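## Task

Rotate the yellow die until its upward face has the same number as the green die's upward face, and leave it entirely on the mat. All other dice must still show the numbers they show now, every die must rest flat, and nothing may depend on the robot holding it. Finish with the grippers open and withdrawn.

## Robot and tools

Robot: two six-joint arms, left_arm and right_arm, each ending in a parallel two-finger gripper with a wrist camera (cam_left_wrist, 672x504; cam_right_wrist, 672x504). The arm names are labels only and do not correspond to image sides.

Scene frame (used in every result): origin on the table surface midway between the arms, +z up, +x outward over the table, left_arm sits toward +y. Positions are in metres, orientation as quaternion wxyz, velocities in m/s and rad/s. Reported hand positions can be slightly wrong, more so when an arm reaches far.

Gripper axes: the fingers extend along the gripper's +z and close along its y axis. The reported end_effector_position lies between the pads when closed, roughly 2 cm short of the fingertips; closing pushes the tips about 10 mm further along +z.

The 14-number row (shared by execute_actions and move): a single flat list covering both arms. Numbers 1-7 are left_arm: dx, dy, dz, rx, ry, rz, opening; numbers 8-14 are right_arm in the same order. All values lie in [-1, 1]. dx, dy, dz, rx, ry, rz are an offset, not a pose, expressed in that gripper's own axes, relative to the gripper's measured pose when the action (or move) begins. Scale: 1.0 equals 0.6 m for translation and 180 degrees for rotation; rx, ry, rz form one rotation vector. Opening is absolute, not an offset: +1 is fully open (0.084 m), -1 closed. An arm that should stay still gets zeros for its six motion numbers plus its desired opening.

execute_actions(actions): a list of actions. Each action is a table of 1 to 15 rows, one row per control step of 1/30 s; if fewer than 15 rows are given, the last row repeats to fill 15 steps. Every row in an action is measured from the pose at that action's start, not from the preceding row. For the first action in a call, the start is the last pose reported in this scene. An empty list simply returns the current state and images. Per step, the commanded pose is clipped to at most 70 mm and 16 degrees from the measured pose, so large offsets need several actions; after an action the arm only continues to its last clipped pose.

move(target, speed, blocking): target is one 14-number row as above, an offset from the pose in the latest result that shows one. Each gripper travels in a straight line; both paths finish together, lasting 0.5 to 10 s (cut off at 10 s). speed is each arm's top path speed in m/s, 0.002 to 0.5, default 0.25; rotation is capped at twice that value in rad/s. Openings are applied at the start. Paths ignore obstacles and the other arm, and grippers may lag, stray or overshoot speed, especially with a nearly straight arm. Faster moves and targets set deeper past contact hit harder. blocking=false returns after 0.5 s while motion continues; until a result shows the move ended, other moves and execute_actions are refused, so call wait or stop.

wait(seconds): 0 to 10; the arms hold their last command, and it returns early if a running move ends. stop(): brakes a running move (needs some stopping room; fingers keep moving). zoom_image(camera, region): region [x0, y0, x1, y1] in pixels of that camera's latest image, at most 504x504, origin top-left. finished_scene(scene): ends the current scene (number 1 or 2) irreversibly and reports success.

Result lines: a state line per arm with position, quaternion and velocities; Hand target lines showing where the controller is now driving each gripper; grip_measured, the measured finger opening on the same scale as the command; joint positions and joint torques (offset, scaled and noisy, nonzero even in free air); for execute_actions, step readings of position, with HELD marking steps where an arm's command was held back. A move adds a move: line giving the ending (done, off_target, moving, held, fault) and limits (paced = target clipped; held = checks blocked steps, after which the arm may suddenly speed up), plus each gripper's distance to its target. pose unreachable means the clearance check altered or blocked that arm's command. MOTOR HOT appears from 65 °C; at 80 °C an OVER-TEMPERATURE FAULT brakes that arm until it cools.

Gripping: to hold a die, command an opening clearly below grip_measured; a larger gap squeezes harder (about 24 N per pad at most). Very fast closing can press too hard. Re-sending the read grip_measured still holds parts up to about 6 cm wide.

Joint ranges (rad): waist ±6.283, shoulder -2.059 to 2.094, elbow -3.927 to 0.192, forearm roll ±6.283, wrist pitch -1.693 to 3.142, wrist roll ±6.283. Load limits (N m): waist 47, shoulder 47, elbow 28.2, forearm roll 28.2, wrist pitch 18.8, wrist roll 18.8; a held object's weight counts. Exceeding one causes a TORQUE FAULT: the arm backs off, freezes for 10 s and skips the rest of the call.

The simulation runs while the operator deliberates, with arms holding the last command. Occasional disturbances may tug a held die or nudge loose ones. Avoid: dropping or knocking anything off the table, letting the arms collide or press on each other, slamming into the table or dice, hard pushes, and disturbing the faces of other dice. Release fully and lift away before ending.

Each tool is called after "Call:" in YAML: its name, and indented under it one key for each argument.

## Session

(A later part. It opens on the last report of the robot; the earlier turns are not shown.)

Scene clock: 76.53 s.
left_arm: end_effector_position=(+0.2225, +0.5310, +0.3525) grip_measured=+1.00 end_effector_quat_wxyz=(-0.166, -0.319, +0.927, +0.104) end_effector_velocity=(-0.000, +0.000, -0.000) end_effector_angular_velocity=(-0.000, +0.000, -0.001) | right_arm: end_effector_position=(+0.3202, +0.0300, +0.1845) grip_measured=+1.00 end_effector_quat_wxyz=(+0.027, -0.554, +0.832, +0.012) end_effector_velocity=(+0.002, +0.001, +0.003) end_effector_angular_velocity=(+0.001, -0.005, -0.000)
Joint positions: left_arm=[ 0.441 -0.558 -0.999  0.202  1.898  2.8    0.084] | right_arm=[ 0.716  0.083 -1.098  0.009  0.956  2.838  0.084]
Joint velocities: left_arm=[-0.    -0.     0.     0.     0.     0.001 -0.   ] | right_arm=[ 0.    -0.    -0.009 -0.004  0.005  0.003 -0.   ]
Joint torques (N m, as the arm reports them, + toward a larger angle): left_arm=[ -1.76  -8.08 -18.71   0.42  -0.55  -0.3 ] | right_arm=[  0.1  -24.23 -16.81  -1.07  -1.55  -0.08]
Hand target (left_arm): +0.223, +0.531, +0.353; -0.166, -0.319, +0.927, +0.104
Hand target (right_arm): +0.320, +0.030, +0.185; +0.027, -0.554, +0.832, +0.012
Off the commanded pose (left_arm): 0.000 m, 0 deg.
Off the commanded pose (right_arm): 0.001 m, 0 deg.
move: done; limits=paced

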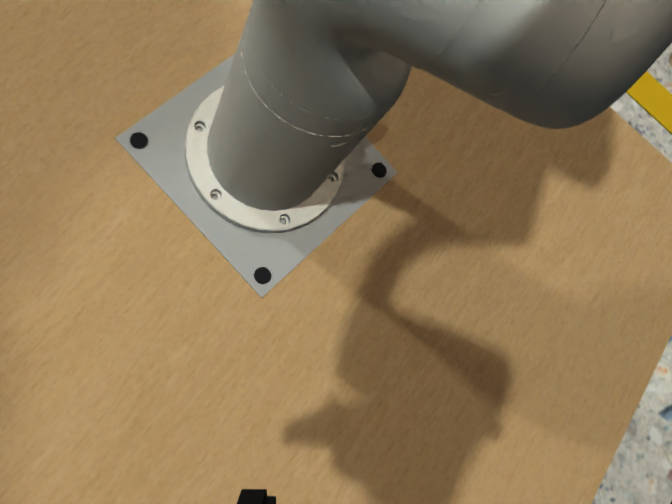

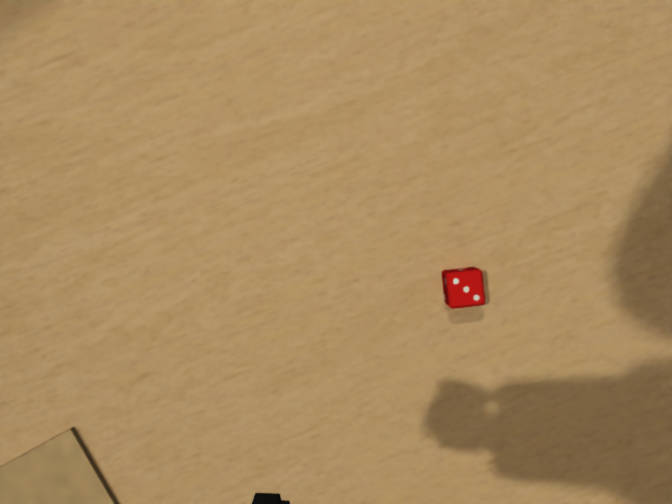

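Call:
move:
  target: [0,0,0,0,0,0,1,0.37,-0.117,-0.17,0,0,0,1]
  speed: 0.4

Call:
move:
  target: [0.195,-0.663,0.107,0.116,-0.052,-0.161,1,0,0,0,0,0,0,1]
  speed: 0.35

Scene clock: 92.03 s.
left_arm: end_effector_position=(+0.2225, +0.5310, +0.3525) grip_measured=+1.00 end_effector_quat_wxyz=(-0.166, -0.319, +0.927, +0.104) end_effector_velocity=(-0.000, +0.000, +0.000) end_effector_angular_velocity=(+0.001, +0.000, +0.000) | right_arm: end_effector_position=(+0.2960, -0.2069, +0.2732) grip_measured=+1.00 end_effector_quat_wxyz=(+0.026, -0.554, +0.832, +0.011) end_effector_velocity=(+0.001, -0.001, +0.004) end_effector_angular_velocity=(+0.003, -0.009, -0.002)
Joint positions: left_arm=[ 0.441 -0.558 -0.999  0.202  1.898  2.8    0.084] | right_arm=[ 0.284 -0.573 -0.734  0.032  1.259  2.402  0.084]
Joint velocities: left_arm=[ 0.     0.     0.     0.001 -0.    -0.     0.   ] | right_arm=[-0.004 -0.006 -0.004 -0.001  0.001 -0.002  0.   ]
Joint torques (N m, as the arm reports them, + toward a larger angle): left_arm=[ -1.75  -8.29 -18.74   0.33  -0.55  -0.3 ] | right_arm=[ -0.3   -9.17 -17.35  -1.1   -1.58   0.02]
Hand target (left_arm): +0.223, +0.531, +0.353; -0.166, -0.319, +0.927, +0.104
Hand target (right_arm): +0.296, -0.207, +0.274; +0.027, -0.553, +0.832, +0.011
Off the commanded pose (left_arm): 0.000 m, 0 deg.
Off the commanded pose (right_arm): 0.001 m, 0 deg.
move: done

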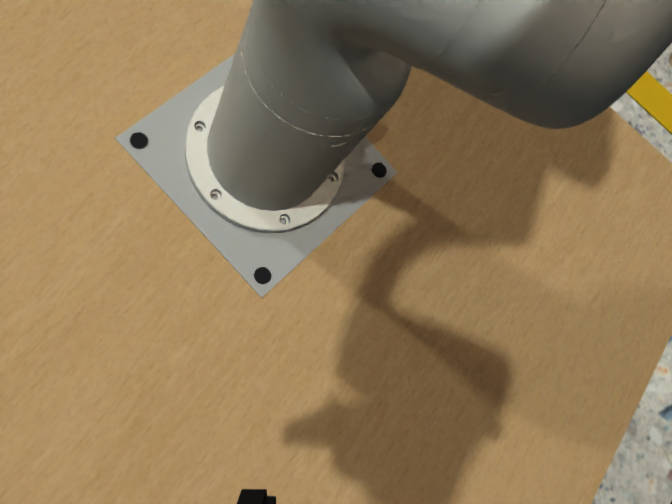

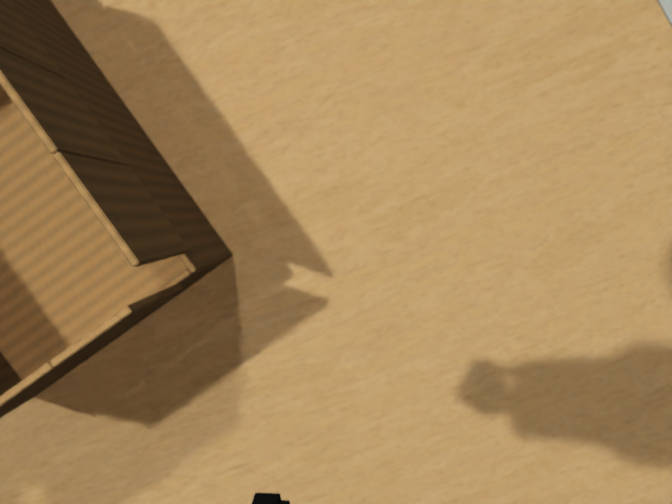

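Scene clock: 93.77 s.
left_arm: end_effector_position=(+0.3348, +0.1559, +0.2033) grip_measured=+1.00 end_effector_quat_wxyz=(+0.002, -0.555, +0.832, -0.000) end_effector_velocity=(-0.002, -0.000, -0.004) end_effector_angular_velocity=(+0.007, +0.005, -0.004) | right_arm: end_effector_position=(+0.2960, -0.2069, +0.2732) grip_measured=+1.00 end_effector_quat_wxyz=(+0.026, -0.554, +0.832, +0.011) end_effector_velocity=(-0.000, +0.000, +0.000) end_effector_angular_velocity=(-0.000, -0.000, +0.001)
Joint positions: left_arm=[-0.543 -0.203 -0.851  0.005  1.053  1.269  0.084] | right_arm=[ 0.284 -0.573 -0.734  0.032  1.259  2.402  0.084]
Joint velocities: left_arm=[-0.005  0.006  0.003  0.002 -0.001 -0.002 -0.   ] | right_arm=[ 0.001  0.    -0.001 -0.001  0.001  0.     0.   ]
Joint torques (N m, as the arm reports them, + toward a larger angle): left_arm=[ -1.9  -16.14 -19.92   0.06  -1.41  -0.39] | right_arm=[ -0.58  -9.27 -17.69  -0.9   -1.69   0.01]
Hand target (left_arm): +0.335, +0.156, +0.203; +0.002, -0.554, +0.832, +0.000
Hand target (right_arm): +0.296, -0.207, +0.273; +0.026, -0.554, +0.832, +0.011
Off the commanded pose (left_arm): 0.001 m, 0 deg.
Off the commanded pose (right_arm): 0.000 m, 0 deg.
move: done

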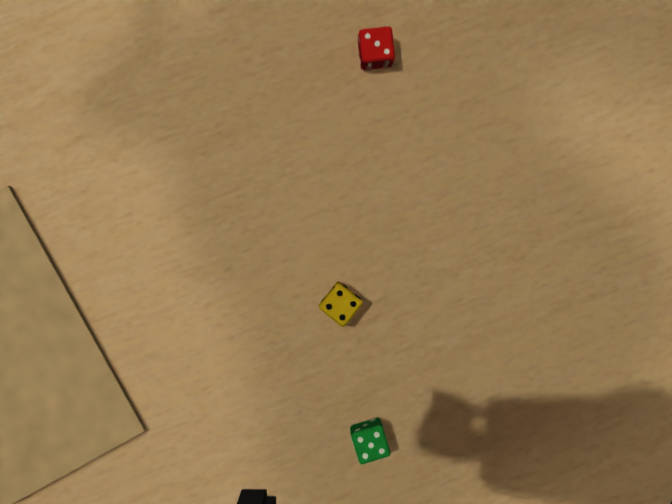

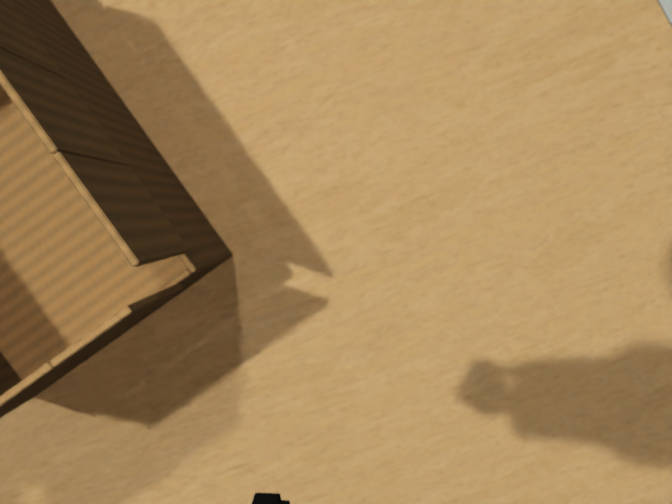

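Call:
move:
  target: [0.06,0,0.14,0,0,0,1,0,0,0,0,0,0,1]

Call:
zoom_image:
  camera: "cam_left_wrist"
  region: [270,340,410,480]

Scene clock: 99.70 s.
left_arm: end_effector_position=(+0.3218, +0.1225, +0.1198) grip_measured=+1.00 end_effector_quat_wxyz=(+0.002, -0.554, +0.832, -0.001) end_effector_velocity=(-0.003, +0.002, -0.004) end_effector_angular_velocity=(+0.008, +0.009, -0.000) | right_arm: end_effector_position=(+0.2960, -0.2069, +0.2732) grip_measured=+1.00 end_effector_quat_wxyz=(+0.026, -0.554, +0.832, +0.011) end_effector_velocity=(+0.000, -0.000, -0.000) end_effector_angular_velocity=(-0.000, +0.000, -0.001)
Joint positions: left_arm=[-0.624 -0.036 -0.767  0.006  0.8    1.187  0.084] | right_arm=[ 0.284 -0.573 -0.734  0.032  1.259  2.402  0.084]
Joint velocities: left_arm=[-0.002  0.005  0.006 -0.001  0.    -0.001 -0.   ] | right_arm=[-0.001  0.     0.    -0.     0.     0.    -0.   ]
Joint torques (N m, as the arm reports them, + toward a larger angle): left_arm=[ -1.73 -18.27 -18.26   0.06  -1.43  -0.31] | right_arm=[ -0.71  -9.36 -17.52  -1.02  -1.88  -0.07]
Hand target (left_arm): +0.321, +0.123, +0.119; +0.002, -0.554, +0.832, -0.000
Hand target (right_arm): +0.296, -0.207, +0.273; +0.026, -0.554, +0.832, +0.011
Off the commanded pose (left_arm): 0.001 m, 0 deg.
Off the commanded pose (right_arm): 0.000 m, 0 deg.
move: done

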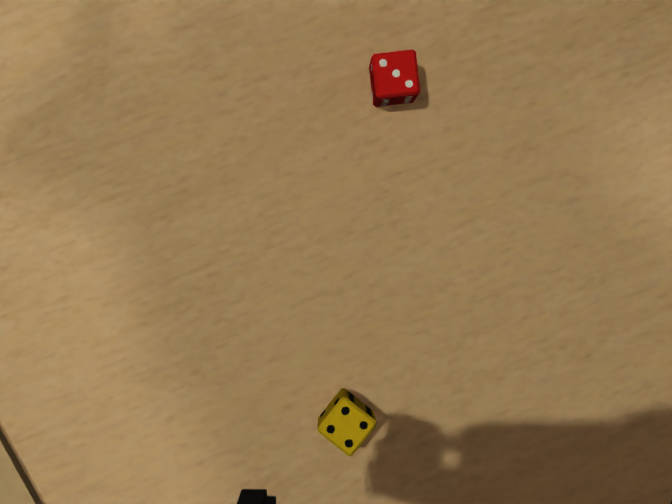

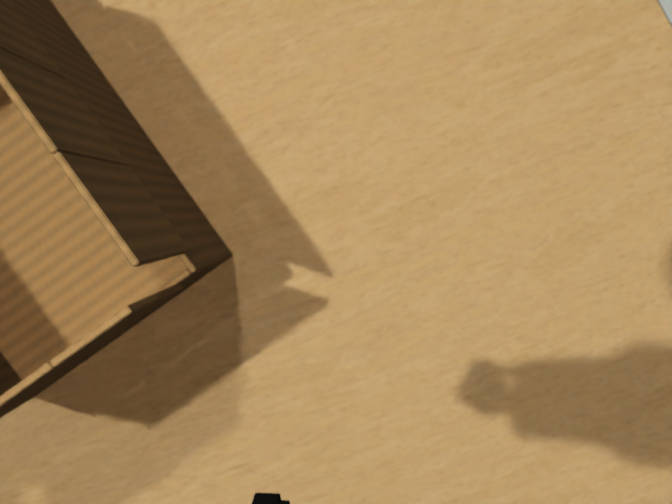

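Region (270, 340, 410, 480) of cam_left_wrist's 672x504 image, scaled by 3.600, with more detail than that image has.

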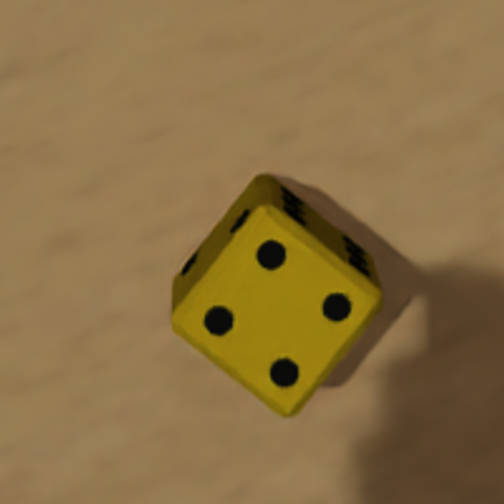

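Call:
move:
  target: [-0.005,-0.045,0.05,0,0,-0.28,1,0,0,0,0,0,0,1]

Call:
move:
  target: [0,0,0,0,0.25,0,1,0,0,0,0,0,0,1]
  speed: 0.4

Call:
move:
  target: [-0.077,0,0.077,0,0,0,1,0,0,0,0,0,0,1]
  speed: 0.08

Scene clock: 111.43 s.
left_arm: end_effector_position=(+0.3480, +0.1147, +0.0901) grip_measured=+1.00 end_effector_quat_wxyz=(-0.002, +0.856, -0.517, +0.002) end_effector_velocity=(-0.000, -0.000, -0.000) end_effector_angular_velocity=(-0.000, +0.001, +0.003) | right_arm: end_effector_position=(+0.2960, -0.2069, +0.2732) grip_measured=+1.00 end_effector_quat_wxyz=(+0.026, -0.554, +0.832, +0.011) end_effector_velocity=(-0.000, -0.000, -0.000) end_effector_angular_velocity=(-0.001, +0.001, +0.000)
Joint positions: left_arm=[-0.595  0.1   -0.83   0.006  0.727  0.336  0.084] | right_arm=[ 0.284 -0.573 -0.734  0.032  1.259  2.402  0.084]
Joint velocities: left_arm=[-0.     0.     0.    -0.001  0.    -0.002 -0.   ] | right_arm=[-0.    -0.     0.001 -0.     0.001 -0.001  0.   ]
Joint torques (N m, as the arm reports them, + toward a larger angle): left_arm=[ -1.61 -20.57 -17.47   0.16  -1.45  -0.28] | right_arm=[ -0.2   -9.32 -17.3   -1.14  -1.74  -0.17]
Hand target (left_arm): +0.348, +0.115, +0.090; -0.002, +0.856, -0.517, +0.002
Hand target (right_arm): +0.296, -0.207, +0.273; +0.026, -0.554, +0.832, +0.011
Off the commanded pose (left_arm): 0.000 m, 0 deg.
Off the commanded pose (right_arm): 0.000 m, 0 deg.
move: done

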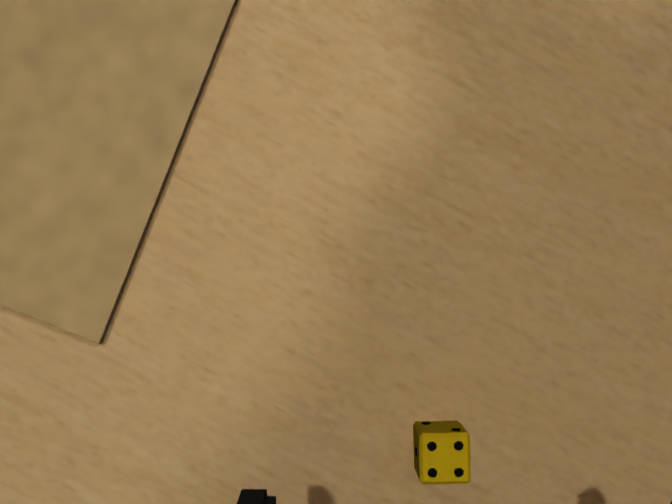

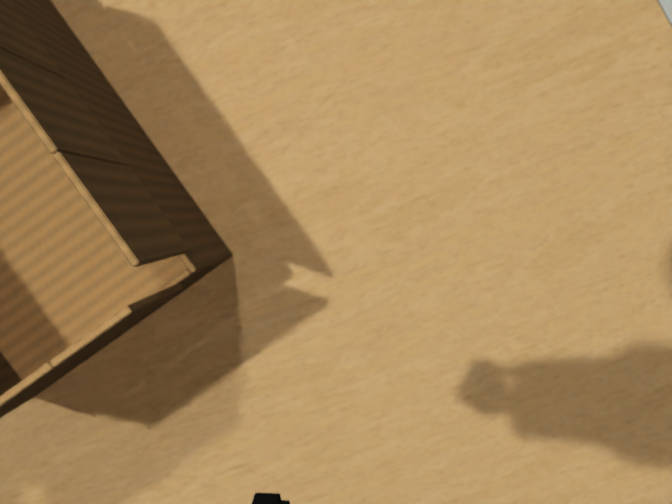

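Scene clock: 113.80 s.
left_arm: end_effector_position=(+0.3483, +0.1133, +0.0906) grip_measured=+1.00 end_effector_quat_wxyz=(+0.198, +0.789, -0.479, +0.331) end_effector_velocity=(+0.000, +0.000, -0.000) end_effector_angular_velocity=(-0.002, -0.005, +0.001) | right_arm: end_effector_position=(+0.2960, -0.2069, +0.2732) grip_measured=+1.00 end_effector_quat_wxyz=(+0.026, -0.554, +0.832, +0.011) end_effector_velocity=(+0.000, -0.001, +0.000) end_effector_angular_velocity=(-0.001, +0.000, -0.001)
Joint positions: left_arm=[-0.594 -0.023 -0.561 -2.2    0.298  2.472  0.084] | right_arm=[ 0.284 -0.573 -0.734  0.032  1.259  2.402  0.084]
Joint velocities: left_arm=[ 0.001  0.     0.    -0.016  0.002  0.018 -0.   ] | right_arm=[-0.001  0.    -0.    -0.001  0.001  0.    -0.   ]
Joint torques (N m, as the arm reports them, + toward a larger angle): left_arm=[ -1.79 -16.11 -14.81   0.63   0.26  -0.43] | right_arm=[ -0.38  -9.08 -17.32  -1.03  -1.91  -0.01]
Hand target (left_arm): +0.348, +0.113, +0.091; +0.198, +0.789, -0.478, +0.331
Hand target (right_arm): +0.296, -0.207, +0.273; +0.026, -0.554, +0.832, +0.011
Off the commanded pose (left_arm): 0.002 m, 0 deg.
Off the commanded pose (right_arm): 0.000 m, 0 deg.
move: done; limits=paced

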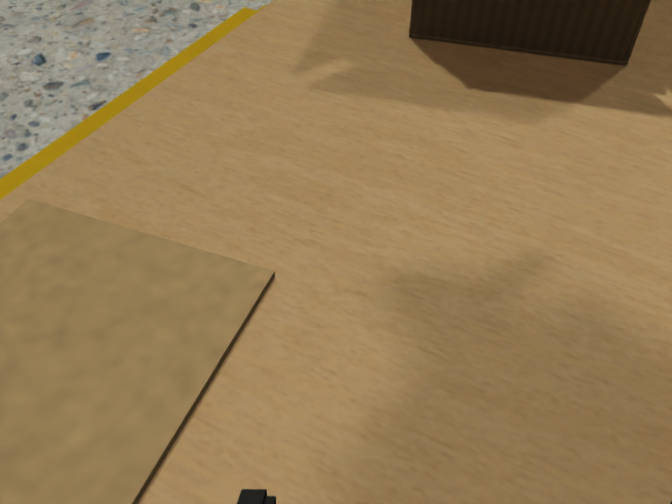

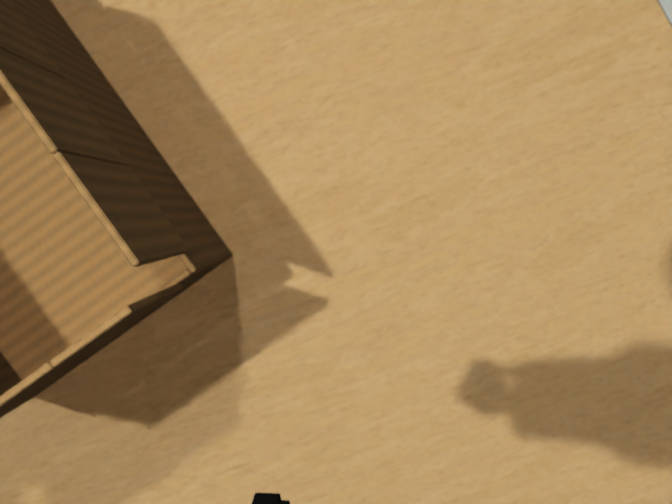

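Scene clock: 114.93 s.
left_arm: end_effector_position=(+0.3490, +0.1129, +0.0258) grip_measured=+1.00 end_effector_quat_wxyz=(+0.198, +0.789, -0.478, +0.332) end_effector_velocity=(+0.000, -0.000, +0.000) end_effector_angular_velocity=(-0.001, -0.002, +0.001) | right_arm: end_effector_position=(+0.2960, -0.2069, +0.2732) grip_measured=+1.00 end_effector_quat_wxyz=(+0.026, -0.554, +0.832, +0.011) end_effector_velocity=(+0.001, -0.000, +0.001) end_effector_angular_velocity=(+0.001, -0.003, -0.001)
Joint positions: left_arm=[-0.541  0.196 -0.607 -2.442  0.436  2.779  0.084] | right_arm=[ 0.284 -0.573 -0.734  0.032  1.259  2.402  0.084]
Joint velocities: left_arm=[ 0.    -0.    -0.    -0.003  0.001  0.003 -0.   ] | right_arm=[-0.001 -0.    -0.001 -0.    -0.002 -0.     0.   ]
Joint torques (N m, as the arm reports them, + toward a larger angle): left_arm=[ -1.76 -18.21 -12.06   0.47   0.36  -0.3 ] | right_arm=[ -0.17  -9.39 -17.48  -1.16  -1.75  -0.11]
Hand target (left_arm): +0.349, +0.113, +0.025; +0.198, +0.789, -0.478, +0.331
Hand target (right_arm): +0.296, -0.207, +0.273; +0.026, -0.554, +0.832, +0.011
Off the commanded pose (left_arm): 0.001 m, 0 deg.
Off the commanded pose (right_arm): 0.000 m, 0 deg.
move: done

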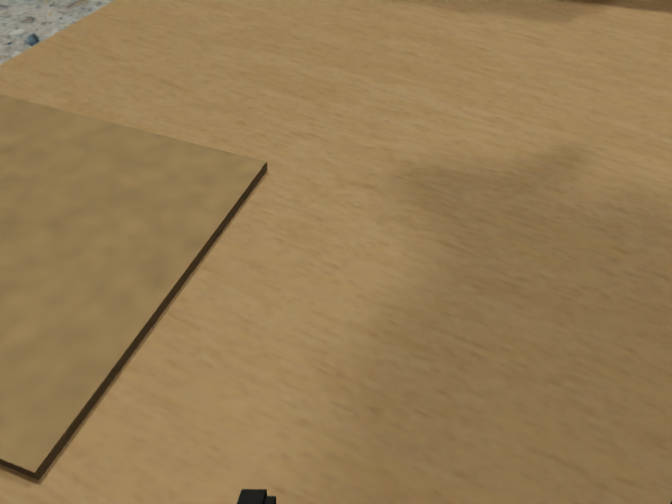

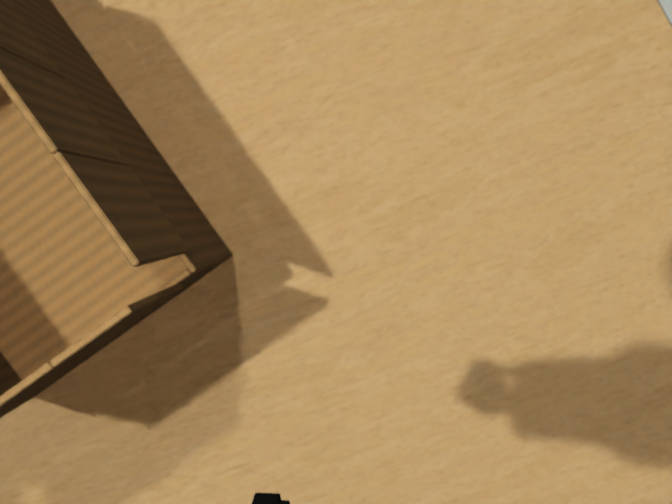

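Call:
move:
  target: [-0.0095,-0.002,-0.0095,0,0,0,1,0,0,0,0,0,0,1]
  speed: 0.05

Call:
execute_actions:
  actions:
    - [[0,0,0,0,0,0,0.3,0,0,0,0,0,0,1],[0,0,0,0,0,0,0.3,0,0,0,0,0,0,1],[0,0,0,0,0,0,0.3,0,0,0,0,0,0,1],[0,0,0,0,0,0,0,0,0,0,0,0,0,1],[0,0,0,0,0,0,0,0,0,0,0,0,0,1],[0,0,0,0,0,0,0,0,0,0,0,0,0,1],[0,0,0,0,0,0,-0.3,0,0,0,0,0,0,1],[0,0,0,0,0,0,-0.3,0,0,0,0,0,0,1],[0,0,0,0,0,0,-0.3,0,0,0,0,0,0,1],[0,0,0,0,0,0,-0.5,0,0,0,0,0,0,1],[0,0,0,0,0,0,-0.5,0,0,0,0,0,0,1],[0,0,0,0,0,0,-0.8,0,0,0,0,0,0,1],[0,0,0,0,0,0,-0.95,0,0,0,0,0,0,1]]
    - [[0,0,0,0,0,0,-0.95,0,0,0,0,0,0,1]]

Call:
move:
  target: [0.09,0,-0.09,0,0,0,-0.95,0,0,0,0,0,0,1]
  speed: 0.15

Scene clock: 123.10 s.
left_arm: end_effector_position=(+0.3464, +0.1206, +0.0257) grip_measured=+1.00 end_effector_quat_wxyz=(+0.198, +0.789, -0.478, +0.332) end_effector_velocity=(+0.000, -0.000, +0.000) end_effector_angular_velocity=(-0.001, -0.001, -0.001) | right_arm: end_effector_position=(+0.2960, -0.2069, +0.2732) grip_measured=+1.00 end_effector_quat_wxyz=(+0.026, -0.554, +0.832, +0.011) end_effector_velocity=(-0.000, +0.000, +0.000) end_effector_angular_velocity=(+0.000, +0.001, +0.001)
Joint positions: left_arm=[-0.527  0.179 -0.582 -2.432  0.446  2.782  0.084] | right_arm=[ 0.284 -0.573 -0.734  0.032  1.259  2.402  0.084]
Joint velocities: left_arm=[-0.    -0.    -0.     0.     0.001  0.001  0.   ] | right_arm=[ 0.001  0.    -0.001  0.     0.001 -0.    -0.   ]
Joint torques (N m, as the arm reports them, + toward a larger angle): left_arm=[ -1.86 -17.97 -12.04   0.37   0.46  -0.33] | right_arm=[  0.02  -9.45 -17.61  -1.04  -1.8   -0.11]
Hand target (left_arm): +0.346, +0.121, +0.026; +0.198, +0.789, -0.478, +0.332
Hand target (right_arm): +0.296, -0.207, +0.273; +0.026, -0.554, +0.832, +0.011
Off the commanded pose (left_arm): 0.000 m, 0 deg.
Off the commanded pose (right_arm): 0.000 m, 0 deg.
move: done

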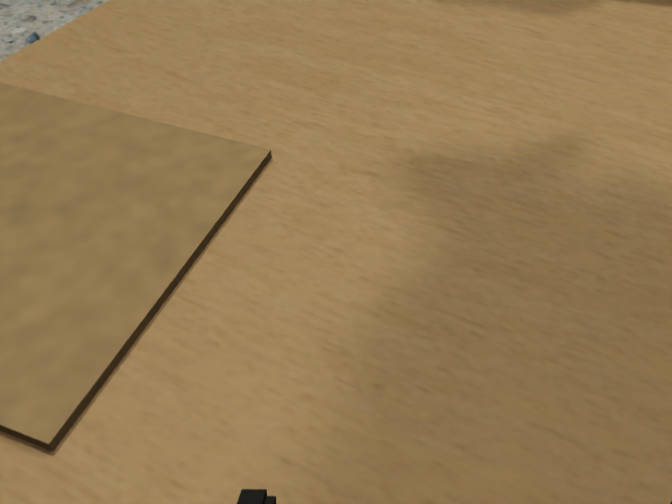

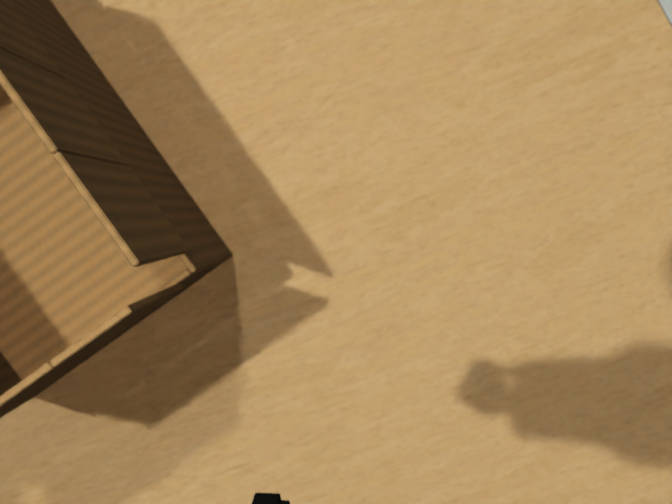

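Scene clock: 124.10 s.
left_arm: end_effector_position=(+0.3464, +0.1206, +0.0257) grip_measured=-0.66 end_effector_quat_wxyz=(+0.198, +0.789, -0.478, +0.332) end_effector_velocity=(-0.000, -0.000, +0.000) end_effector_angular_velocity=(-0.000, -0.000, -0.000) | right_arm: end_effector_position=(+0.2960, -0.2069, +0.2732) grip_measured=+1.00 end_effector_quat_wxyz=(+0.026, -0.554, +0.832, +0.011) end_effector_velocity=(+0.000, -0.000, +0.000) end_effector_angular_velocity=(+0.000, -0.001, -0.000)
Joint positions: left_arm=[-0.527  0.179 -0.582 -2.432  0.446  2.782  0.015] | right_arm=[ 0.284 -0.573 -0.734  0.032  1.259  2.402  0.084]
Joint velocities: left_arm=[-0.    -0.     0.    -0.001 -0.     0.001 -0.   ] | right_arm=[-0.001 -0.    -0.001 -0.     0.    -0.     0.   ]
Joint torques (N m, as the arm reports them, + toward a larger angle): left_arm=[ -1.74 -18.03 -12.12   0.43   0.47  -0.3 ] | right_arm=[ -0.11  -9.21 -17.42  -1.26  -1.74   0.02]
Hand target (left_arm): +0.346, +0.121, +0.026; +0.198, +0.789, -0.478, +0.332
Hand target (right_arm): +0.296, -0.207, +0.273; +0.026, -0.554, +0.832, +0.011
Off the commanded pose (left_arm): 0.000 m, 0 deg.
Off the commanded pose (right_arm): 0.000 m, 0 deg.
Step readings (end_effector_position; steps 1 to 15: 1st action; 16 to 30: 2nd action):
0: left_arm (+0.3464, +0.1206, +0.0257) | right_arm (+0.2960, -0.2069, +0.2732)
1: left_arm (+0.3464, +0.1206, +0.0257) | right_arm (+0.2960, -0.2069, +0.2732)
2: left_arm (+0.3464, +0.1206, +0.0257) | right_arm (+0.2960, -0.2069, +0.2732)
4: left_arm (+0.3464, +0.1205, +0.0257) | right_arm (+0.2960, -0.2069, +0.2732)
8: left_arm (+0.3464, +0.1206, +0.0257) | right_arm (+0.2960, -0.2069, +0.2732)
15: left_arm (+0.3464, +0.1206, +0.0257) | right_arm (+0.2960, -0.2069, +0.2732)
16: left_arm (+0.3464, +0.1206, +0.0257) | right_arm (+0.2960, -0.2069, +0.2732)
17: left_arm (+0.3464, +0.1206, +0.0257) | right_arm (+0.2960, -0.2069, +0.2732)
19: left_arm (+0.3464, +0.1206, +0.0257) | right_arm (+0.2960, -0.2069, +0.2732)
23: left_arm (+0.3464, +0.1206, +0.0257) | right_arm (+0.2960, -0.2069, +0.2732)
30: end_effector_position above

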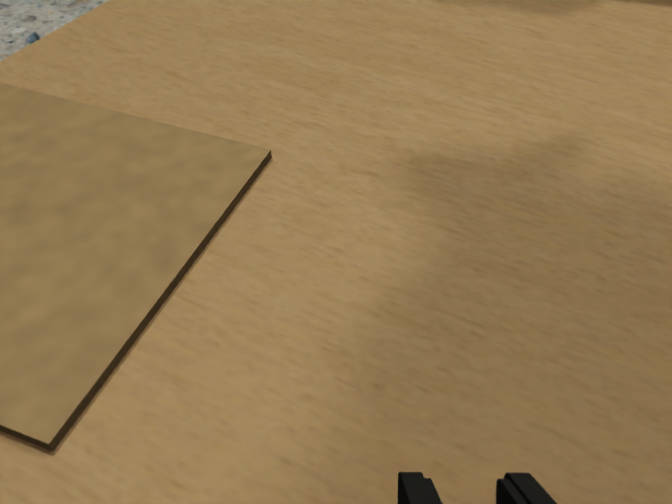

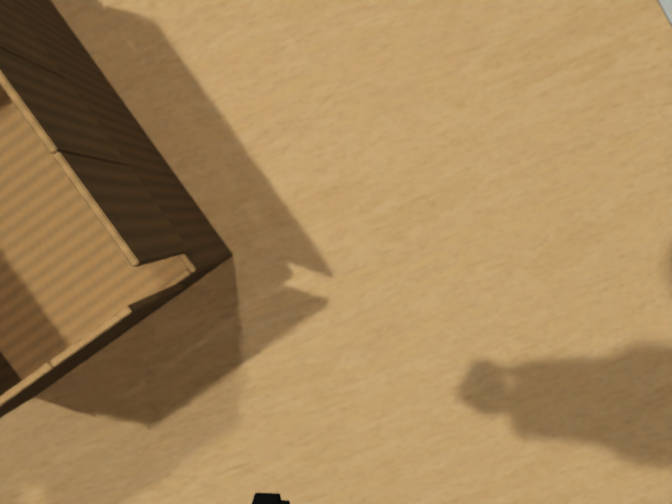

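Scene clock: 125.03 s.
left_arm: end_effector_position=(+0.3455, +0.1210, +0.1015) grip_measured=-0.66 end_effector_quat_wxyz=(+0.198, +0.789, -0.479, +0.331) end_effector_velocity=(+0.001, -0.001, +0.002) end_effector_angular_velocity=(-0.003, -0.002, -0.002) | right_arm: end_effector_position=(+0.2960, -0.2069, +0.2732) grip_measured=+1.00 end_effector_quat_wxyz=(+0.026, -0.554, +0.832, +0.011) end_effector_velocity=(-0.000, -0.000, -0.000) end_effector_angular_velocity=(-0.000, +0.000, +0.000)
Joint positions: left_arm=[-0.591 -0.081 -0.526 -2.129  0.286  2.4    0.015] | right_arm=[ 0.284 -0.573 -0.734  0.032  1.259  2.402  0.084]
Joint velocities: left_arm=[-0.    -0.003 -0.002  0.012  0.    -0.011 -0.   ] | right_arm=[ 0. -0. -0. -0.  0.  0.  0.]
Joint torques (N m, as the arm reports them, + toward a larger angle): left_arm=[ -1.7  -15.49 -15.33   0.89   0.25  -0.26] | right_arm=[ -0.28  -8.62 -17.48  -0.99  -1.76  -0.16]
Hand target (left_arm): +0.346, +0.121, +0.102; +0.198, +0.789, -0.479, +0.331
Hand target (right_arm): +0.296, -0.207, +0.273; +0.026, -0.554, +0.832, +0.011
Off the commanded pose (left_arm): 0.001 m, 0 deg.
Off the commanded pose (right_arm): 0.000 m, 0 deg.
move: done

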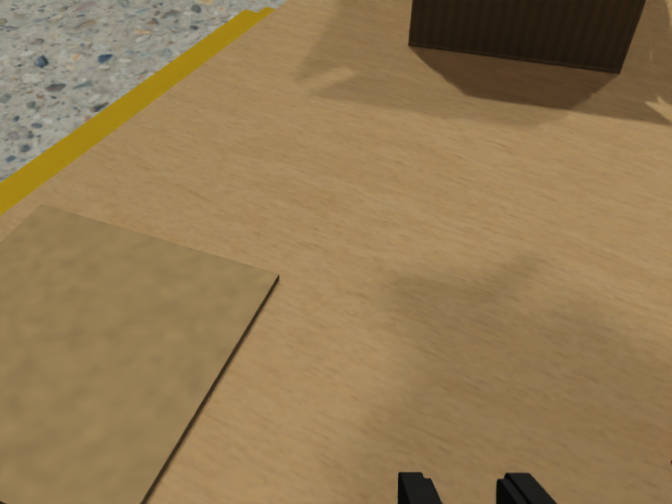

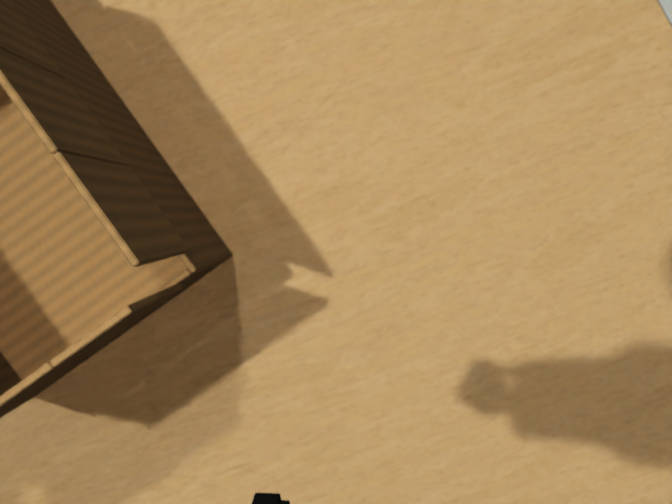

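Call:
move:
  target: [0,0,0,0,-0.25,0,-0.95,0,0,0,0,0,0,1]
  speed: 0.4

Call:
move:
  target: [0,0,0,0,0,0.98,-0.95,0,0,0,0,0,0,1]
  speed: 0.5

Scene clock: 132.33 s.
left_arm: end_effector_position=(+0.3451, +0.1225, +0.1009) grip_measured=-0.66 end_effector_quat_wxyz=(-0.001, +0.856, -0.517, +0.002) end_effector_velocity=(+0.002, -0.001, +0.002) end_effector_angular_velocity=(+0.001, -0.005, -0.000) | right_arm: end_effector_position=(+0.2960, -0.2069, +0.2732) grip_measured=+1.00 end_effector_quat_wxyz=(+0.026, -0.554, +0.832, +0.011) end_effector_velocity=(+0.000, +0.000, +0.000) end_effector_angular_velocity=(+0.000, -0.001, +0.000)
Joint positions: left_arm=[-0.587  0.055 -0.811  0.005  0.754  0.346  0.015] | right_arm=[ 0.284 -0.573 -0.734  0.032  1.259  2.402  0.084]
Joint velocities: left_arm=[ 0.    -0.    -0.006  0.005  0.003 -0.003 -0.   ] | right_arm=[ 0.     0.    -0.001 -0.    -0.     0.     0.   ]
Joint torques (N m, as the arm reports them, + toward a larger angle): left_arm=[ -1.8  -19.84 -17.64   0.03  -1.48  -0.31] | right_arm=[ -0.02  -9.33 -17.32  -0.93  -1.57   0.14]
Hand target (left_arm): +0.345, +0.122, +0.101; -0.002, +0.856, -0.517, +0.002
Hand target (right_arm): +0.296, -0.207, +0.273; +0.026, -0.554, +0.832, +0.011
Off the commanded pose (left_arm): 0.002 m, 0 deg.
Off the commanded pose (right_arm): 0.000 m, 0 deg.
move: done; limits=paced

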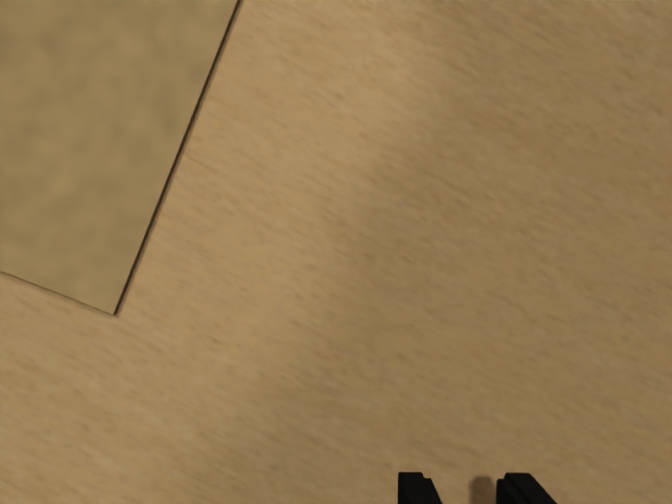

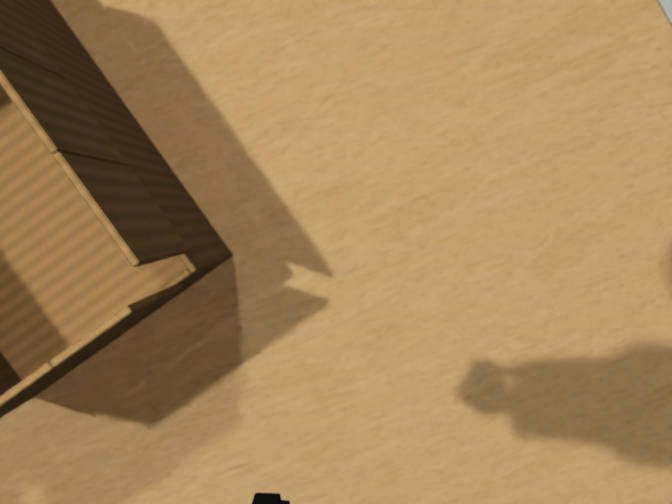

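Scene clock: 135.90 s.
left_arm: end_effector_position=(+0.3451, +0.1225, +0.1009) grip_measured=-0.66 end_effector_quat_wxyz=(+0.002, +0.490, +0.872, +0.001) end_effector_velocity=(+0.000, +0.000, -0.000) end_effector_angular_velocity=(-0.000, +0.000, -0.003) | right_arm: end_effector_position=(+0.2960, -0.2069, +0.2732) grip_measured=+1.00 end_effector_quat_wxyz=(+0.026, -0.554, +0.832, +0.011) end_effector_velocity=(-0.001, +0.000, -0.000) end_effector_angular_velocity=(-0.001, +0.002, +0.000)
Joint positions: left_arm=[-0.587  0.055 -0.811  0.005  0.754  3.424  0.015] | right_arm=[ 0.284 -0.573 -0.734  0.032  1.259  2.402  0.084]
Joint velocities: left_arm=[ 0.001  0.    -0.    -0.001  0.     0.004 -0.   ] | right_arm=[ 0.001  0.    -0.     0.     0.002  0.001  0.   ]
Joint torques (N m, as the arm reports them, + toward a larger angle): left_arm=[ -1.62 -19.72 -17.62   0.01  -1.32  -0.31] | right_arm=[ -0.33  -9.13 -17.31  -1.18  -1.76   0.04]
Hand target (left_arm): +0.345, +0.123, +0.101; +0.002, +0.490, +0.872, +0.001
Hand target (right_arm): +0.296, -0.207, +0.273; +0.026, -0.554, +0.832, +0.011
Off the commanded pose (left_arm): 0.000 m, 0 deg.
Off the commanded pose (right_arm): 0.000 m, 0 deg.
move: done

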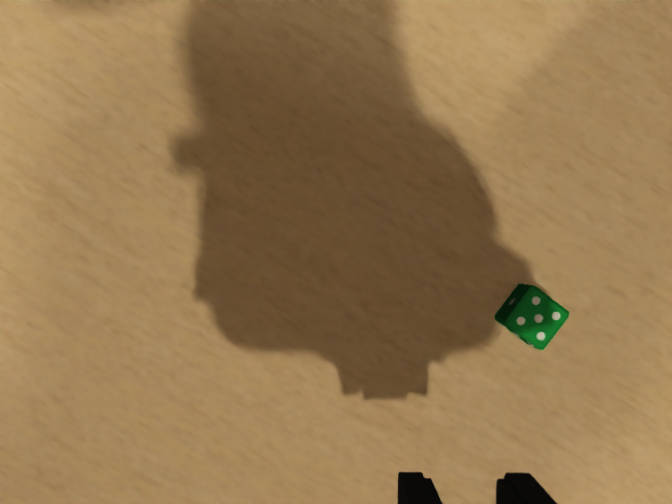

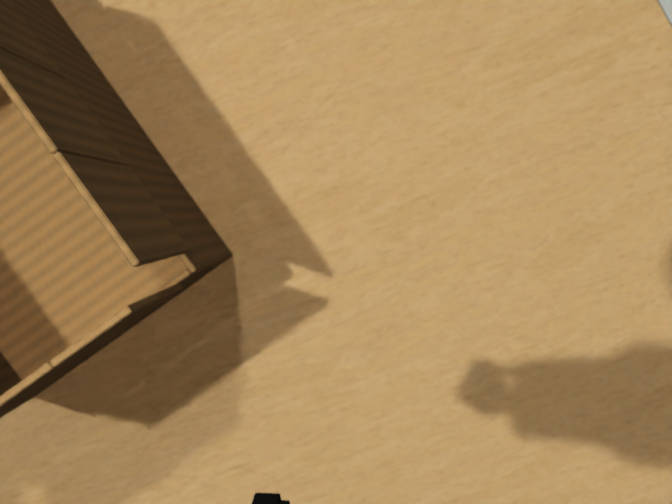

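Call:
move:
  target: [-0.163,0.227,0,0,-0.25,0,-0.95,0,0,0,0,0,0,1]
  speed: 0.2

Scene clock: 144.97 s.
left_arm: end_effector_position=(+0.5122, +0.1085, +0.1024) grip_measured=-0.66 end_effector_quat_wxyz=(+0.336, +0.453, +0.804, -0.188) end_effector_velocity=(+0.001, -0.001, +0.001) end_effector_angular_velocity=(-0.004, -0.006, -0.001) | right_arm: end_effector_position=(+0.2960, -0.2069, +0.2732) grip_measured=+1.00 end_effector_quat_wxyz=(+0.026, -0.554, +0.832, +0.011) end_effector_velocity=(-0.000, +0.000, -0.000) end_effector_angular_velocity=(-0.000, +0.000, -0.000)
Joint positions: left_arm=[-0.387  0.306 -0.987 -1.706  0.341  5.215  0.015] | right_arm=[ 0.284 -0.573 -0.734  0.032  1.259  2.402  0.084]
Joint velocities: left_arm=[-0.     0.    -0.002 -0.015  0.001  0.016 -0.   ] | right_arm=[ 0.    -0.     0.     0.     0.     0.001 -0.   ]
Joint torques (N m, as the arm reports them, + toward a larger angle): left_arm=[ -1.84 -23.91 -16.6    0.73  -0.2   -0.36] | right_arm=[ -0.15  -8.95 -17.35  -0.87  -1.63  -0.21]
Hand target (left_arm): +0.512, +0.109, +0.102; +0.336, +0.453, +0.804, -0.188
Hand target (right_arm): +0.296, -0.207, +0.273; +0.026, -0.554, +0.832, +0.011
Off the commanded pose (left_arm): 0.002 m, 0 deg.
Off the commanded pose (right_arm): 0.000 m, 0 deg.
move: done

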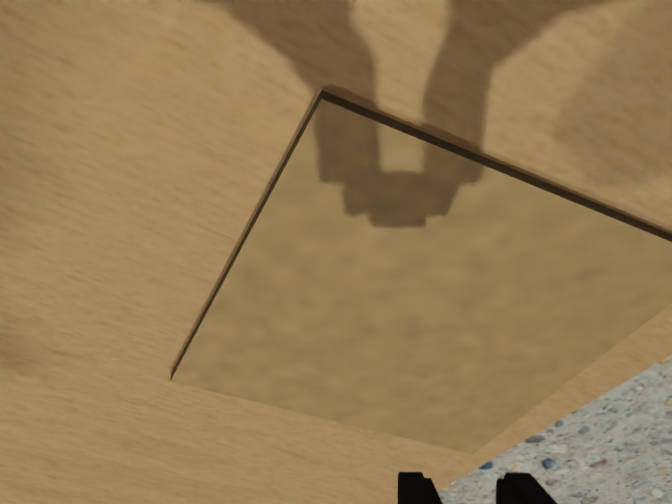

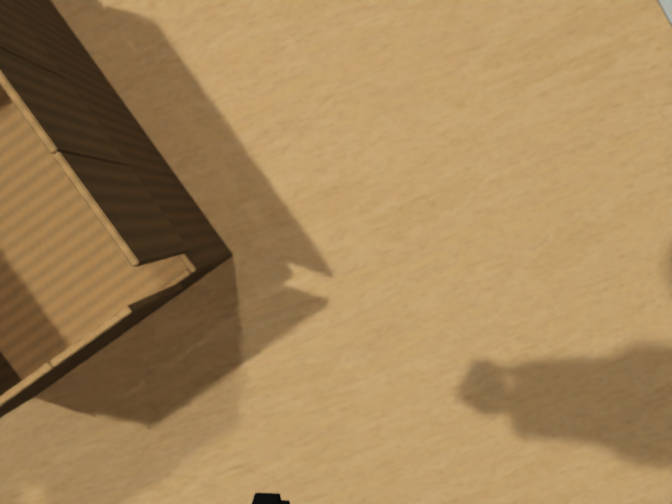

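Call:
move:
  target: [0.088,0,0.088,0,0,0,-0.95,0,0,0,0,0,0,1]
  speed: 0.06

Scene clock: 151.40 s.
left_arm: end_effector_position=(+0.5133, +0.1080, +0.0288) grip_measured=-0.66 end_effector_quat_wxyz=(+0.337, +0.453, +0.803, -0.188) end_effector_velocity=(-0.000, +0.001, -0.001) end_effector_angular_velocity=(+0.001, -0.001, +0.000) | right_arm: end_effector_position=(+0.2960, -0.2069, +0.2732) grip_measured=+1.00 end_effector_quat_wxyz=(+0.026, -0.554, +0.832, +0.011) end_effector_velocity=(+0.000, +0.001, +0.000) end_effector_angular_velocity=(+0.001, -0.002, +0.002)
Joint positions: left_arm=[-0.371  0.496 -1.063 -1.987  0.383  5.528  0.015] | right_arm=[ 0.284 -0.573 -0.734  0.032  1.259  2.402  0.084]
Joint velocities: left_arm=[ 0.001  0.001  0.001 -0.003 -0.     0.005 -0.   ] | right_arm=[ 0.001 -0.    -0.     0.    -0.002 -0.    -0.   ]
Joint torques (N m, as the arm reports them, + toward a larger angle): left_arm=[ -1.99 -23.69 -13.29   0.6   -0.17  -0.36] | right_arm=[ -0.71  -9.01 -17.74  -0.98  -1.68  -0.04]
Hand target (left_arm): +0.513, +0.108, +0.028; +0.337, +0.453, +0.804, -0.188
Hand target (right_arm): +0.296, -0.207, +0.273; +0.026, -0.554, +0.832, +0.011
Off the commanded pose (left_arm): 0.001 m, 0 deg.
Off the commanded pose (right_arm): 0.000 m, 0 deg.
move: done

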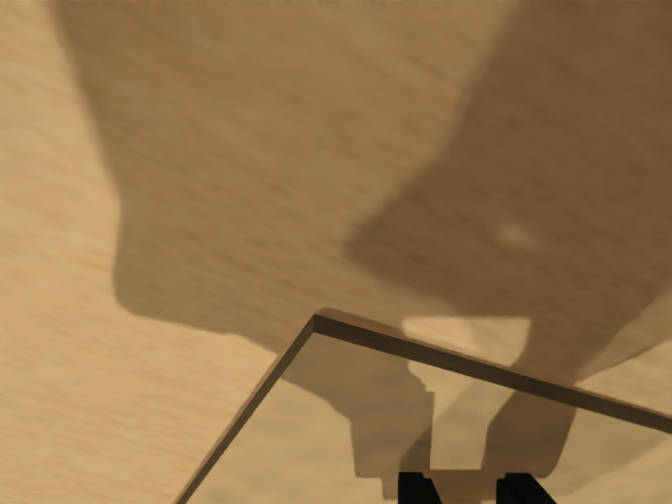

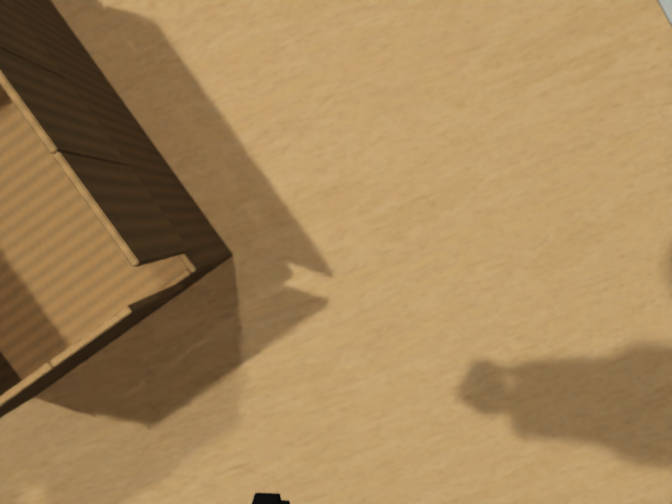

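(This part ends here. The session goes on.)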